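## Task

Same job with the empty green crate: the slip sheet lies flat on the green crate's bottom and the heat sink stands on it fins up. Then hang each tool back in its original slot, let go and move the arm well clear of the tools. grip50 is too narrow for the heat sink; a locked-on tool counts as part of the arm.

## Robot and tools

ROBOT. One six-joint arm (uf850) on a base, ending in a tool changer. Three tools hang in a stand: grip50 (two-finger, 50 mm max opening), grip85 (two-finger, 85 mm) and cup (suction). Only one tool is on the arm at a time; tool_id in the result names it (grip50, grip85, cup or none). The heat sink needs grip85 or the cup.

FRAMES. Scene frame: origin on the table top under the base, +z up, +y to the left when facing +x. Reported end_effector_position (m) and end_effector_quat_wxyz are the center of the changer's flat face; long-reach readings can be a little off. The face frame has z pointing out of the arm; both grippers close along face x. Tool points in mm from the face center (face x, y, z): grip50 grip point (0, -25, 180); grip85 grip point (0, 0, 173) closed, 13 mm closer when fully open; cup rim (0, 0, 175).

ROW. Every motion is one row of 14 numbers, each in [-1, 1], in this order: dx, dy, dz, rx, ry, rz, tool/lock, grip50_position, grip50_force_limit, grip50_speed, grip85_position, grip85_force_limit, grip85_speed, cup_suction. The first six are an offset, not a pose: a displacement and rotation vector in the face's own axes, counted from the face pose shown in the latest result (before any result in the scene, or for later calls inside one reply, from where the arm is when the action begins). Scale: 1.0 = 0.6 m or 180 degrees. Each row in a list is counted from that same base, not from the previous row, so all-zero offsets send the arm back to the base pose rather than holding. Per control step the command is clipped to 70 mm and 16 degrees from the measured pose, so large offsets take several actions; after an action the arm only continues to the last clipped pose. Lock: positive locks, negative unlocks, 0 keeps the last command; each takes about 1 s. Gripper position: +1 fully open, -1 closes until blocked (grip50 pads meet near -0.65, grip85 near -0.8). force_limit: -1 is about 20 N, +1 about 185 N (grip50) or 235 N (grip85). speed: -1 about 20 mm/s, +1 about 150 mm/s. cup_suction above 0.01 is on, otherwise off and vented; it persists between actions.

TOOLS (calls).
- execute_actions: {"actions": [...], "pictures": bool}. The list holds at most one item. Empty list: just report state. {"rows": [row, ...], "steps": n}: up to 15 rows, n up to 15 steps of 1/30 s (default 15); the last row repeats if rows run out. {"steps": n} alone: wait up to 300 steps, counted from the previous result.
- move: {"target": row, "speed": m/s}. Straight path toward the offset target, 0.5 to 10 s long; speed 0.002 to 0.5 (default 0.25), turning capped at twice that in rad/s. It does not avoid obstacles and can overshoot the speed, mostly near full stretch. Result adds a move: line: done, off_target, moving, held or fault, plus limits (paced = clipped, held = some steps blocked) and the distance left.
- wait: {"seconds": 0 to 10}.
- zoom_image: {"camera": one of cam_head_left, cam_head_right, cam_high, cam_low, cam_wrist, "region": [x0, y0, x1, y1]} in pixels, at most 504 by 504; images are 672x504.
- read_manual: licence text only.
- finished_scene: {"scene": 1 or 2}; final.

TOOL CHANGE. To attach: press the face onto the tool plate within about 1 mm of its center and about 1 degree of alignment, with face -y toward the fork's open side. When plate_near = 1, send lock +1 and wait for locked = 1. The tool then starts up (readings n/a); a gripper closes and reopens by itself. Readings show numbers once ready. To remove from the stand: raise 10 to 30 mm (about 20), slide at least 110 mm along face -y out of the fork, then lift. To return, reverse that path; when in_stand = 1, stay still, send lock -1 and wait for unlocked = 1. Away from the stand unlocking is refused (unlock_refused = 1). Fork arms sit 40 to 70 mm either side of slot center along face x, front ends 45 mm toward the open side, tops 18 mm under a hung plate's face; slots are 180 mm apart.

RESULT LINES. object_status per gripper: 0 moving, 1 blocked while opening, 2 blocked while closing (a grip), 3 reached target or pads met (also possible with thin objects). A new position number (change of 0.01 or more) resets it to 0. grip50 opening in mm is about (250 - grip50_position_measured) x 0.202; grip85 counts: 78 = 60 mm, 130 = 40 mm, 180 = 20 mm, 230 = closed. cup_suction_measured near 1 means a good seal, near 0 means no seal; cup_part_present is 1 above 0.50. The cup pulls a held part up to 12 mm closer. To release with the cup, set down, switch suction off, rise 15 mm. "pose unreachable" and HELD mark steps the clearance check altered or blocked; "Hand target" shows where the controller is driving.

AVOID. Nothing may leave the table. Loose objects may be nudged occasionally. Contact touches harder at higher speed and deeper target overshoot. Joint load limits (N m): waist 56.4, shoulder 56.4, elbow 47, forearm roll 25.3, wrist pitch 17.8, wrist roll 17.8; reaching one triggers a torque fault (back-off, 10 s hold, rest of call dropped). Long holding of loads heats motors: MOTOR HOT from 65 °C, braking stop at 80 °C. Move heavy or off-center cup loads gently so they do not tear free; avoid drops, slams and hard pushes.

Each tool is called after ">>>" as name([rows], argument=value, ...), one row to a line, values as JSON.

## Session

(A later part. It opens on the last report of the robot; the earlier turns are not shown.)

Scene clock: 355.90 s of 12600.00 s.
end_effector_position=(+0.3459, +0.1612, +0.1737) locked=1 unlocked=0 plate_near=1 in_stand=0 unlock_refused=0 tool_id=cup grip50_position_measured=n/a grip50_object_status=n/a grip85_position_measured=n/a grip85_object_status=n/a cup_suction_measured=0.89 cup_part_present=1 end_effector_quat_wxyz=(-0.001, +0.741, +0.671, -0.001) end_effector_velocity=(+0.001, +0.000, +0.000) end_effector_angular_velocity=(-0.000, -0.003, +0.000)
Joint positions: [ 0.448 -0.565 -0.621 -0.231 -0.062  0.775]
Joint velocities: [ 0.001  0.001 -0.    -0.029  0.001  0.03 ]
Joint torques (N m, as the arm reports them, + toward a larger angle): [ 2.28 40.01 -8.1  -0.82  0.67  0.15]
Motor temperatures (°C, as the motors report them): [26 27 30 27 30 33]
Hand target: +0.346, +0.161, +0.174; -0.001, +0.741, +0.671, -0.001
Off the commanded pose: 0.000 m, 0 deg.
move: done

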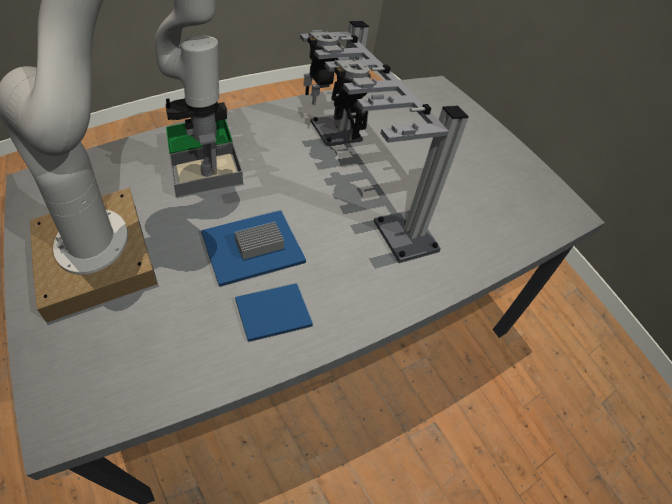

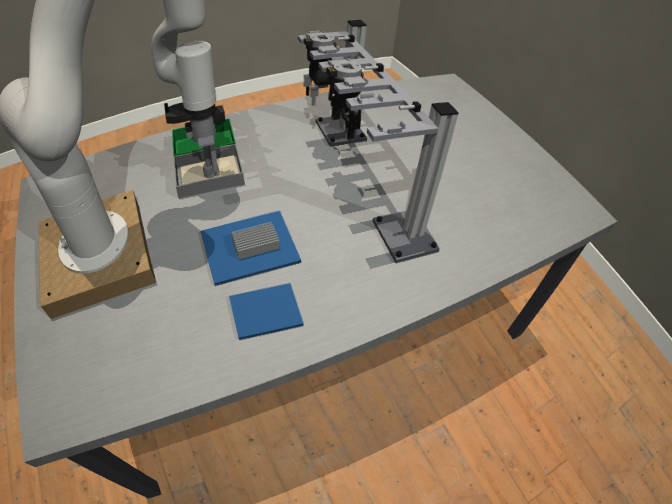

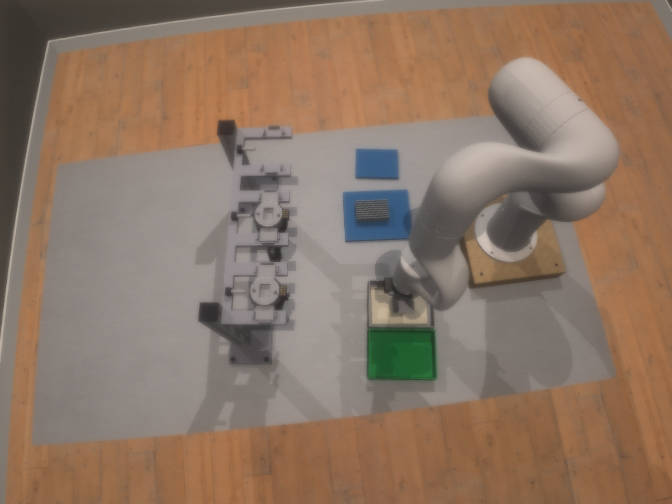

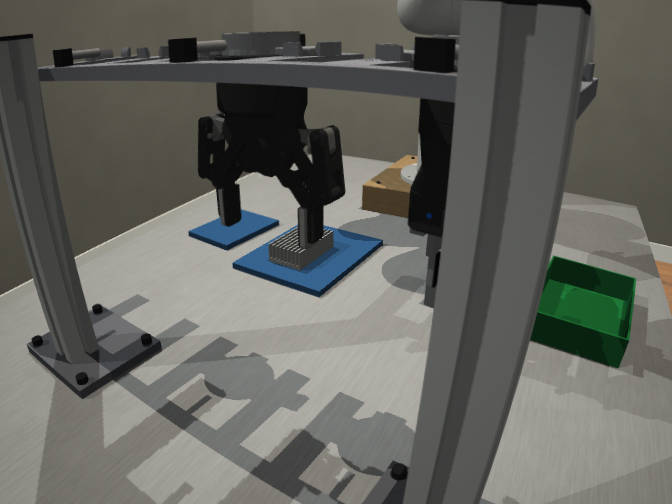

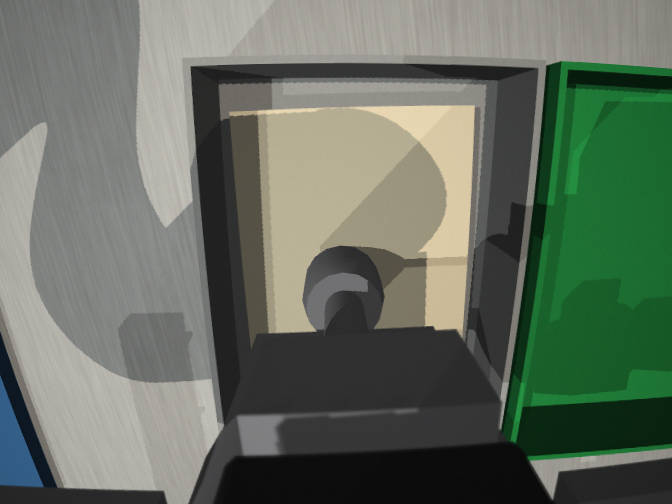

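>>> move(target=[0,0,-0.17,0,0,0,0,0,0,0,0,0,0,1], speed=0.08)

>>> move(target=[0.235,0,0,0,0,0,0,0,0,0,0,0,0,1], speed=0.1)

Scene clock: 365.83 s of 12600.00 s.
end_effector_position=(+0.3457, +0.1611, +0.2754) locked=1 unlocked=0 plate_near=1 in_stand=0 unlock_refused=0 tool_id=cup grip50_position_measured=n/a grip50_object_status=n/a grip85_position_measured=n/a grip85_object_status=n/a cup_suction_measured=0.89 cup_part_present=1 end_effector_quat_wxyz=(-0.001, +0.741, +0.671, -0.001) end_effector_velocity=(+0.000, +0.000, +0.000) end_effector_angular_velocity=(+0.000, -0.000, -0.001)
Joint positions: [ 0.451 -0.286 -0.595 -0.043 -0.314  0.589]
Joint velocities: [-0.     0.    -0.001  0.    -0.    -0.   ]
Joint torques (N m, as the arm reports them, + toward a larger angle): [  3.65  33.38 -13.13  -0.76   0.62   0.21]
Motor temperatures (°C, as the motors report them): [26 27 30 27 30 33]
Hand target: +0.346, +0.161, +0.276; -0.001, +0.741, +0.671, -0.001
Off the commanded pose: 0.001 m, 0 deg.
move: done

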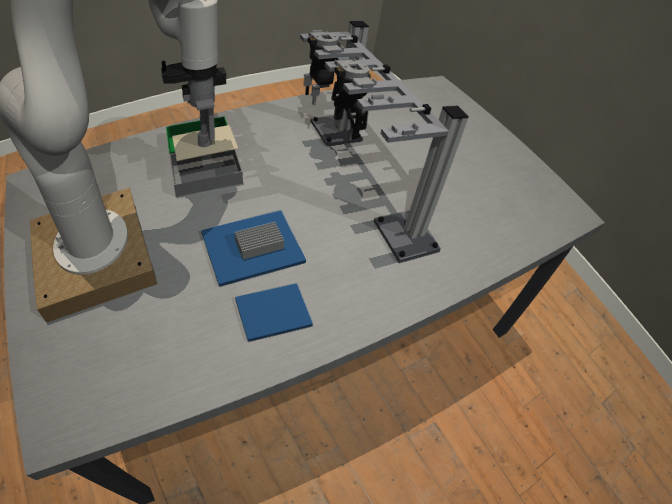

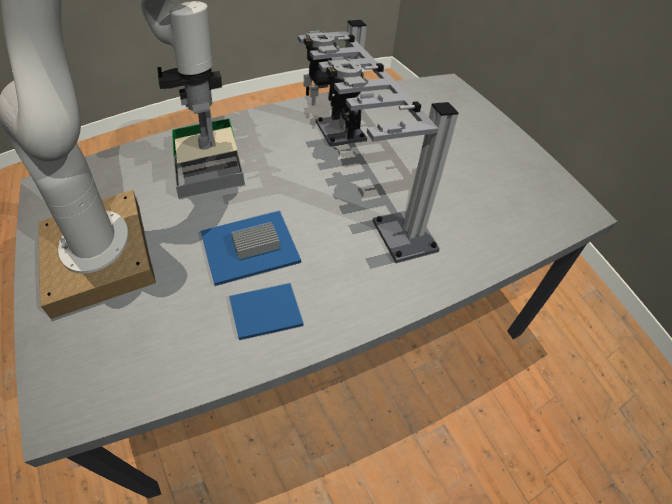

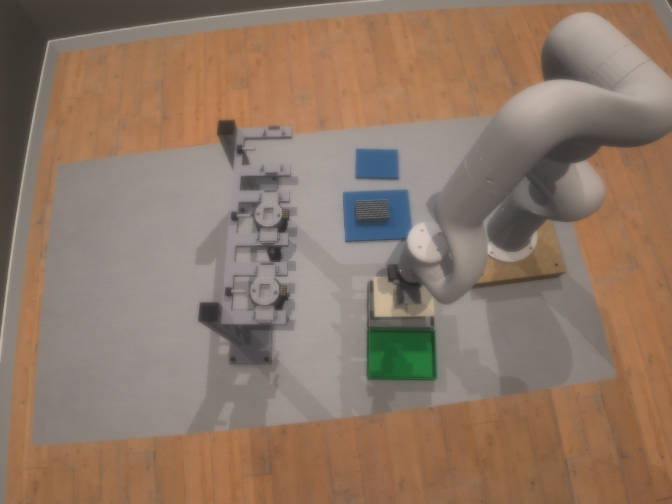

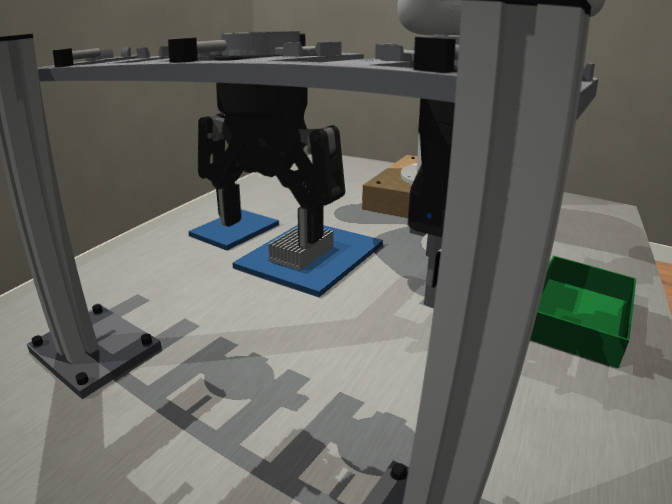

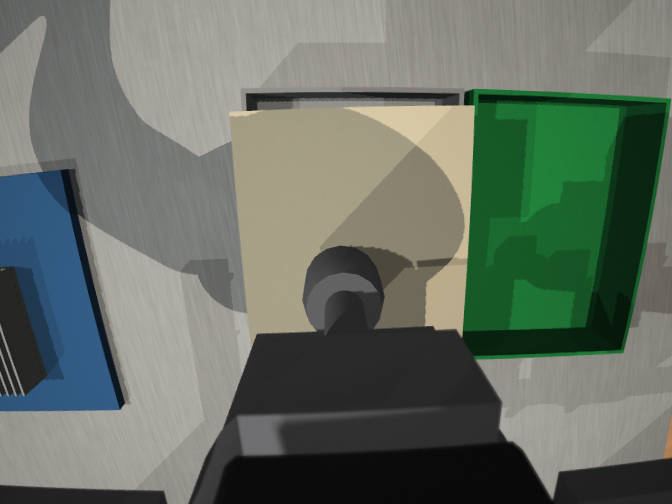

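Scene clock: 367.57 s of 12600.00 s.
end_effector_position=(+0.3592, +0.3010, +0.2755) locked=1 unlocked=0 plate_near=1 in_stand=0 unlock_refused=0 tool_id=cup grip50_position_measured=n/a grip50_object_status=n/a grip85_position_measured=n/a grip85_object_status=n/a cup_suction_measured=0.89 cup_part_present=1 end_effector_quat_wxyz=(-0.000, +0.741, +0.671, -0.001) end_effector_velocity=(+0.000, +0.001, +0.000) end_effector_angular_velocity=(+0.001, -0.001, -0.000)
Joint positions: [ 0.709 -0.456 -0.842 -0.034 -0.395  0.838]
Joint velocities: [ 0.     0.    -0.001 -0.     0.     0.001]
Joint torques (N m, as the arm reports them, + toward a larger angle): [  2.69  41.24 -13.6   -1.08   0.69   0.28]
Motor temperatures (°C, as the motors report them): [26 27 30 27 30 33]
Hand target: +0.359, +0.301, +0.276; -0.000, +0.741, +0.671, -0.001
Off the commanded pose: 0.001 m, 0 deg.
move: done

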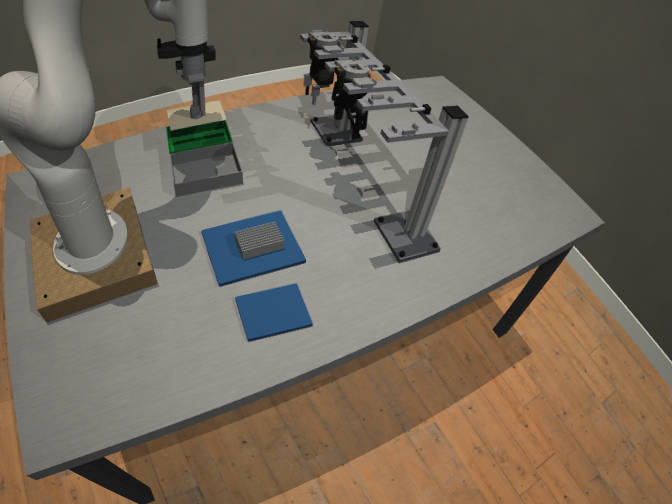

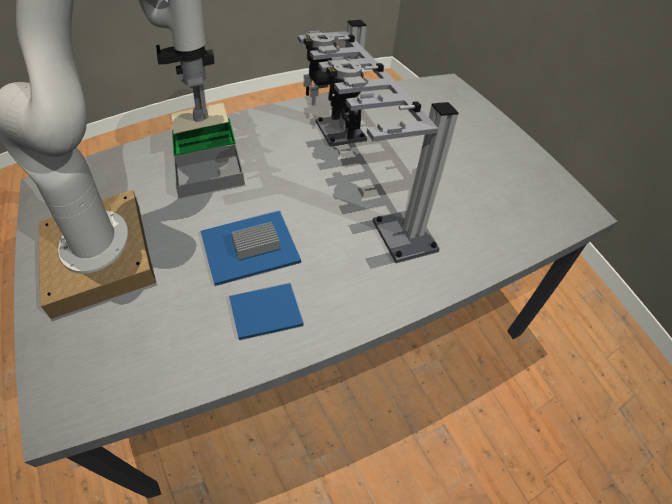

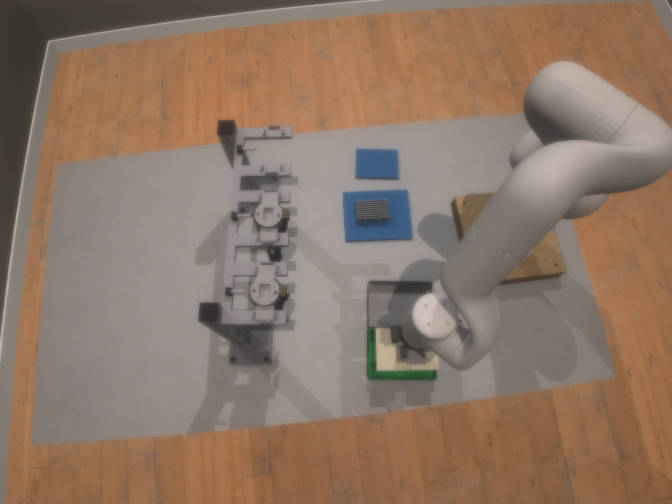

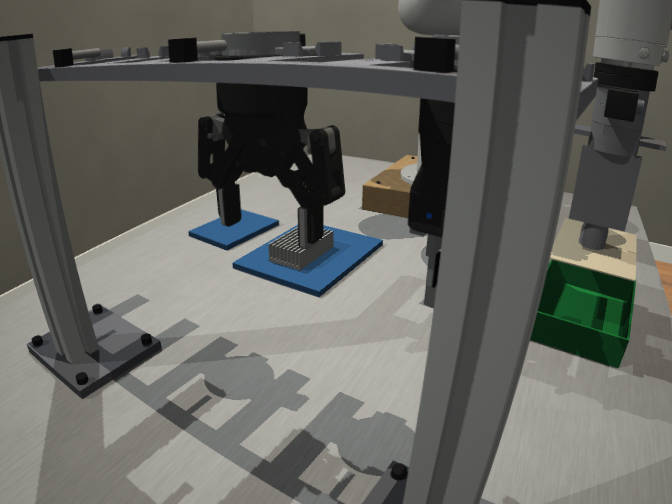

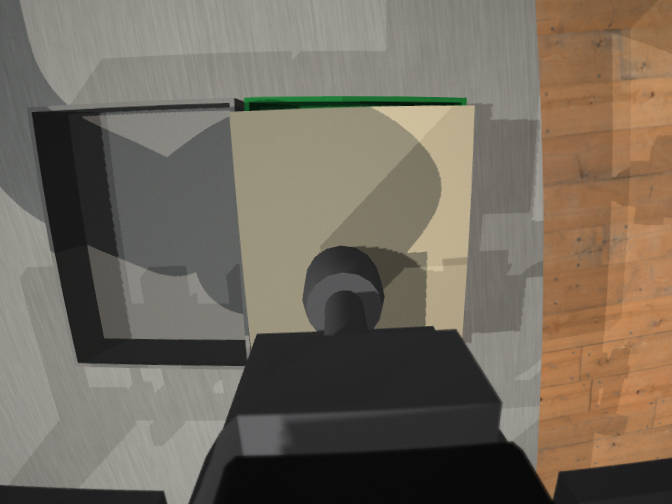

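>>> move(target=[0.002,0.008,0.07,0,0,0,0,0,0,0,0,0,0,1], speed=0.04)

Scene clock: 376.73 s of 12600.00 s.
end_effector_position=(+0.3641, +0.3018, +0.2337) locked=1 unlocked=0 plate_near=1 in_stand=0 unlock_refused=0 tool_id=cup grip50_position_measured=n/a grip50_object_status=n/a grip85_position_measured=n/a grip85_object_status=n/a cup_suction_measured=0.89 cup_part_present=1 end_effector_quat_wxyz=(-0.000, +0.741, +0.671, -0.001) end_effector_velocity=(+0.000, +0.000, +0.001) end_effector_angular_velocity=(+0.001, -0.002, -0.000)
Joint positions: [ 0.703 -0.552 -0.856 -0.043 -0.312  0.841]
Joint velocities: [ 0.     0.001 -0.001 -0.     0.001  0.001]
Joint torques (N m, as the arm reports them, + toward a larger angle): [  2.59  41.98 -12.05  -1.05   0.79   0.14]
Motor temperatures (°C, as the motors report them): [26 27 30 27 30 33]
Hand target: +0.364, +0.302, +0.234; -0.000, +0.741, +0.671, -0.001
Off the commanded pose: 0.000 m, 0 deg.
move: done

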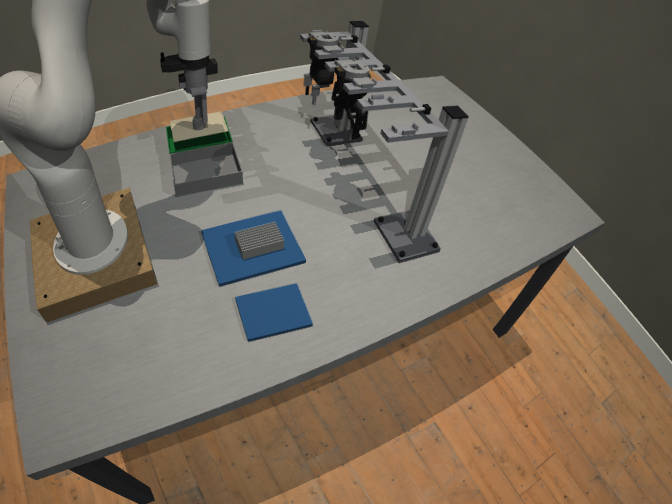

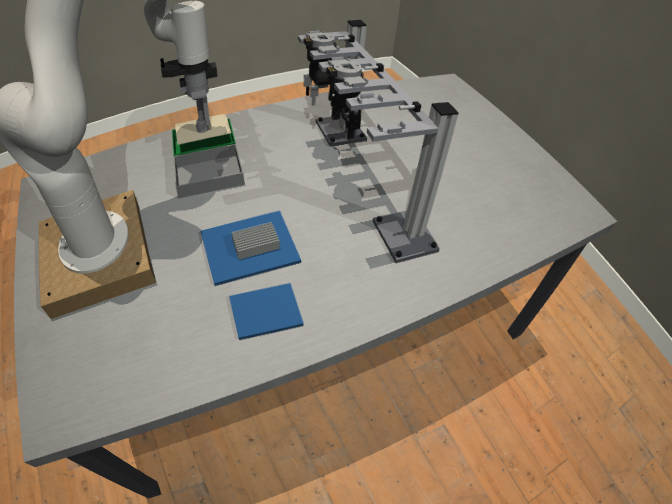

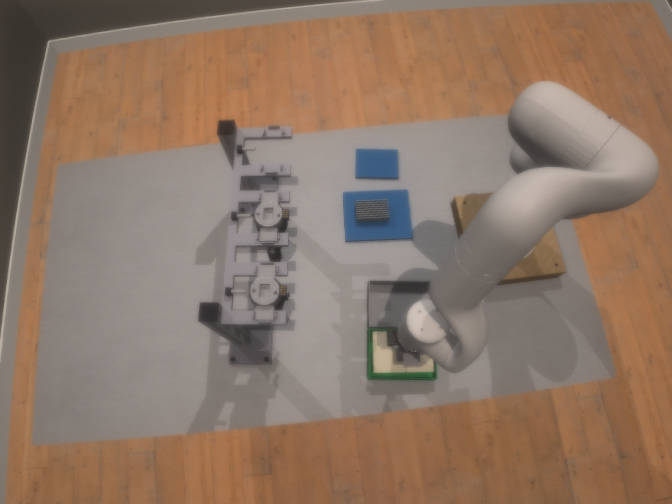

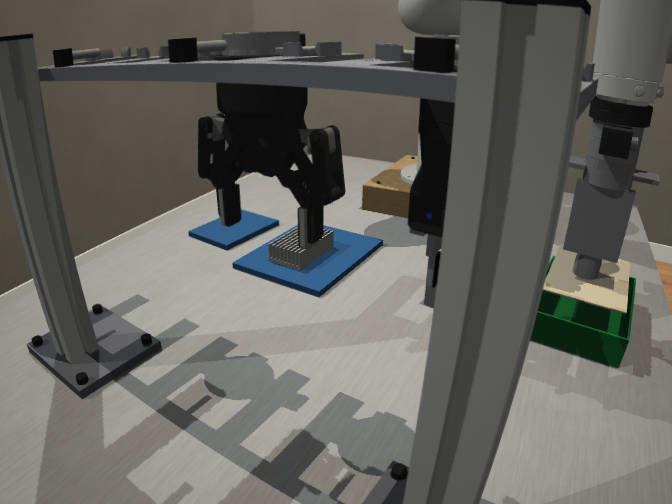

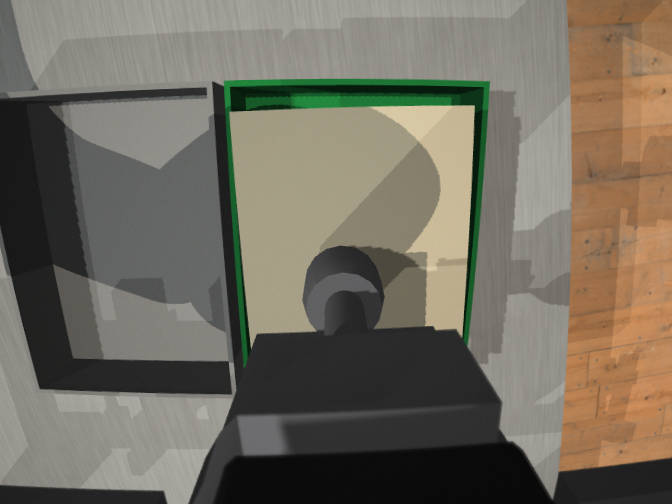

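>>> move(target=[0,0,0.015,0,0,0.011,0,0,0,0,0,0,0,1], speed=0.03)

Scene clock: 387.40 s of 12600.00 s.
end_effector_position=(+0.3642, +0.3018, +0.2247) locked=1 unlocked=0 plate_near=1 in_stand=0 unlock_refused=0 tool_id=cup grip50_position_measured=n/a grip50_object_status=n/a grip85_position_measured=n/a grip85_object_status=n/a cup_suction_measured=0.89 cup_part_present=1 end_effector_quat_wxyz=(-0.000, +0.753, +0.658, -0.001) end_effector_velocity=(+0.001, +0.000, +0.001) end_effector_angular_velocity=(+0.002, -0.002, -0.002)
Joint positions: [ 0.702 -0.572 -0.858 -0.046 -0.294  0.878]
Joint velocities: [-0.     0.001 -0.001 -0.001  0.001  0.002]
Joint torques (N m, as the arm reports them, + toward a larger angle): [  4.23  42.31 -12.15  -1.24   0.54   0.19]
Motor temperatures (°C, as the motors report them): [26 27 30 27 30 33]
Hand target: +0.364, +0.302, +0.225; -0.000, +0.753, +0.658, -0.001
Off the commanded pose: 0.000 m, 0 deg.
move: done

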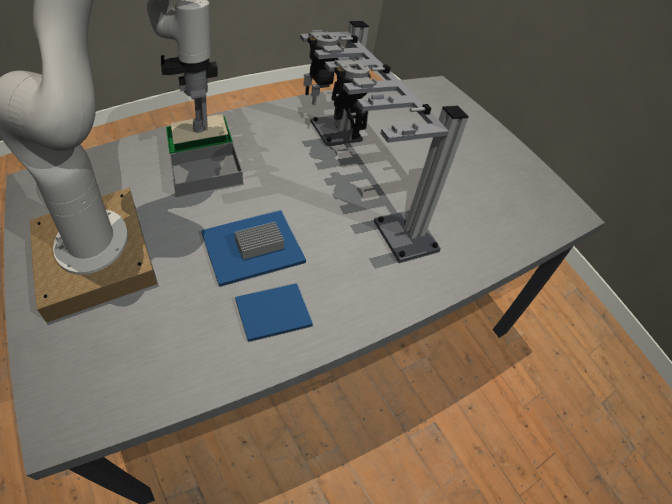

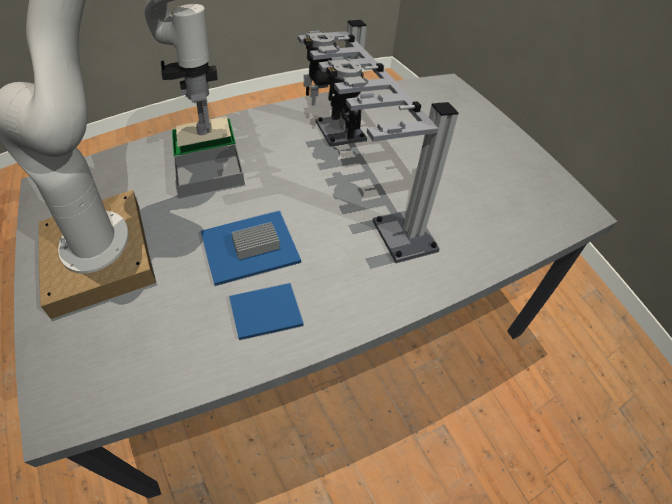

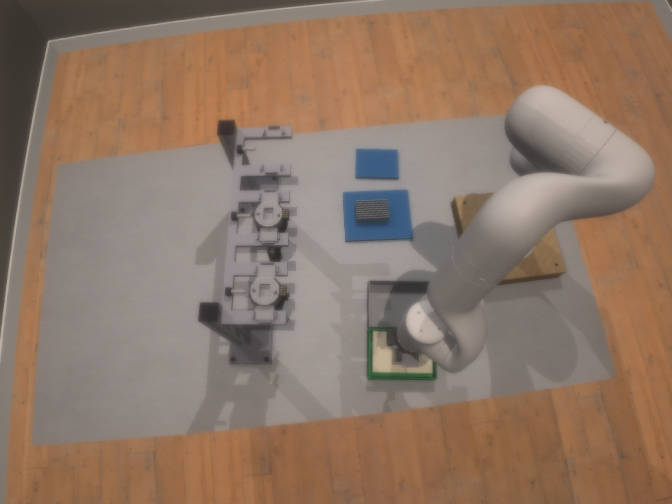

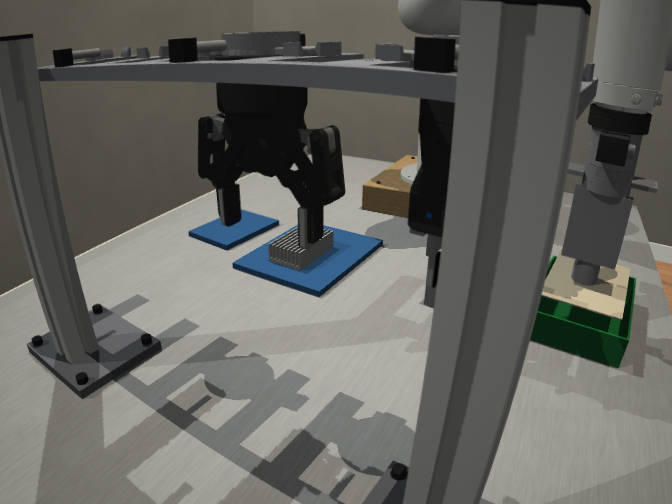

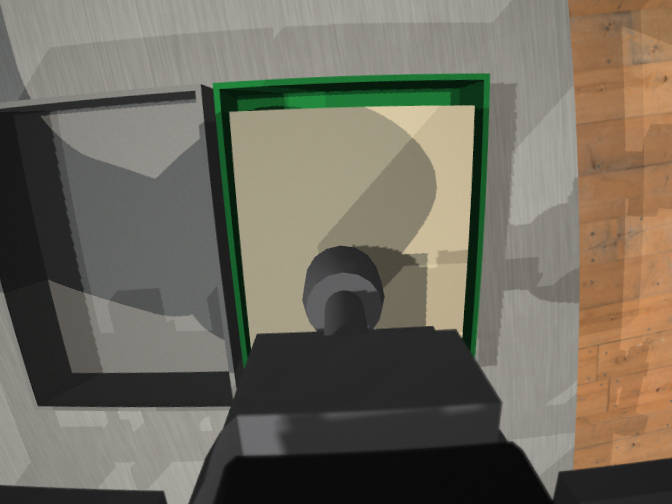

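>>> move(target=[0,0,0.055,0,0,0,0,0,0,0,0,0,0,1], speed=0.025)

Scene clock: 395.30 s of 12600.00 s.
end_effector_position=(+0.3642, +0.3018, +0.1918) locked=1 unlocked=0 plate_near=1 in_stand=0 unlock_refused=0 tool_id=cup grip50_position_measured=n/a grip50_object_status=n/a grip85_position_measured=n/a grip85_object_status=n/a cup_suction_measured=0.89 cup_part_present=1 end_effector_quat_wxyz=(-0.000, +0.753, +0.658, -0.001) end_effector_velocity=(+0.001, +0.001, +0.001) end_effector_angular_velocity=(+0.002, -0.003, -0.000)
Joint positions: [ 0.702 -0.647 -0.869 -0.059 -0.23   0.891]
Joint velocities: [ 0.     0.001 -0.002 -0.     0.001  0.   ]
Joint torques (N m, as the arm reports them, + toward a larger angle): [  2.44  43.41 -11.08  -0.74   0.65   0.07]
Motor temperatures (°C, as the motors report them): [26 27 30 27 30 33]
Hand target: +0.364, +0.302, +0.192; -0.000, +0.753, +0.658, -0.001
Off the commanded pose: 0.000 m, 0 deg.
move: done

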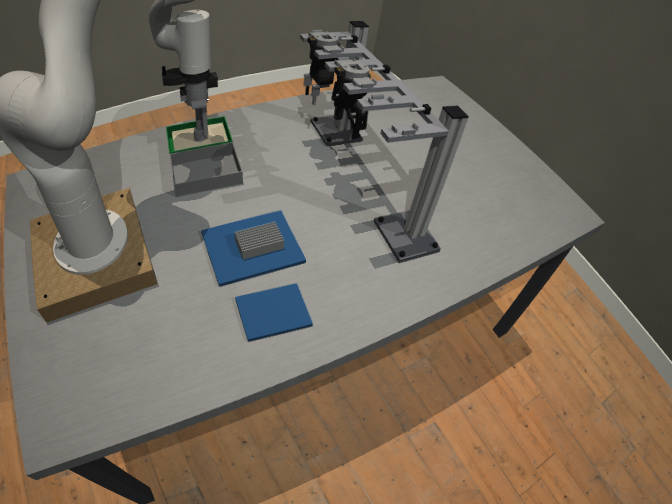

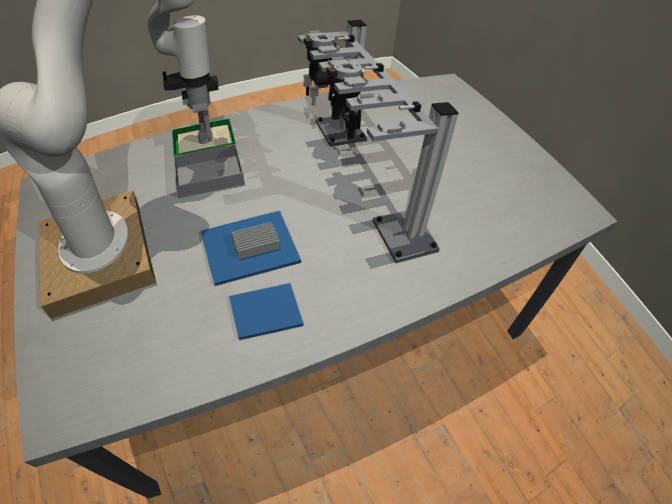

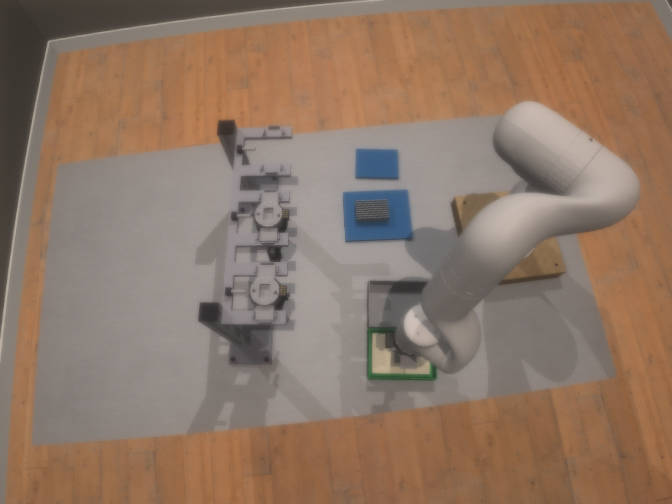

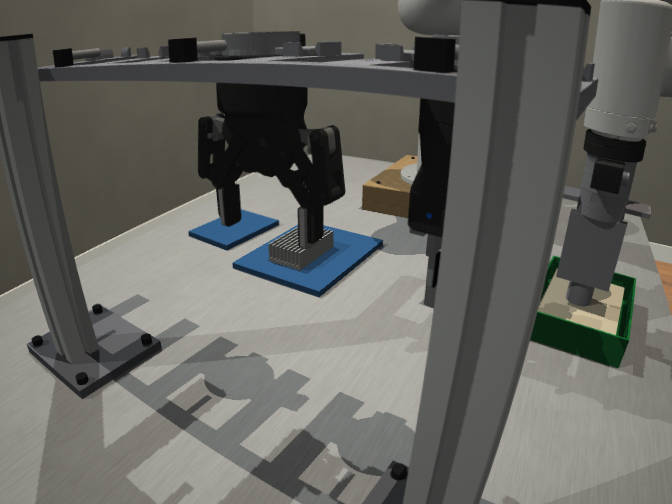

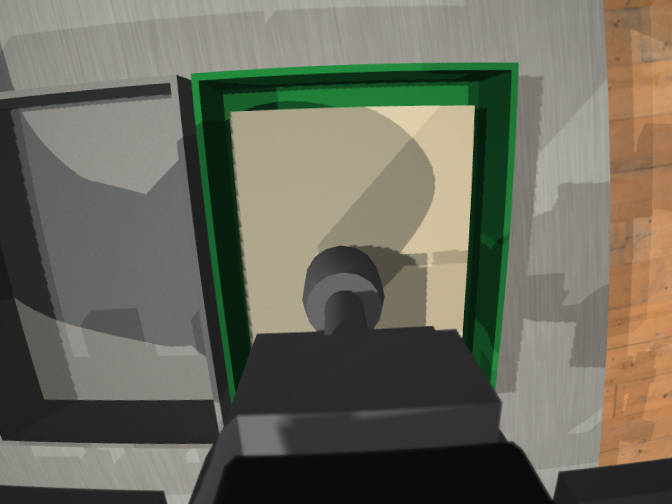

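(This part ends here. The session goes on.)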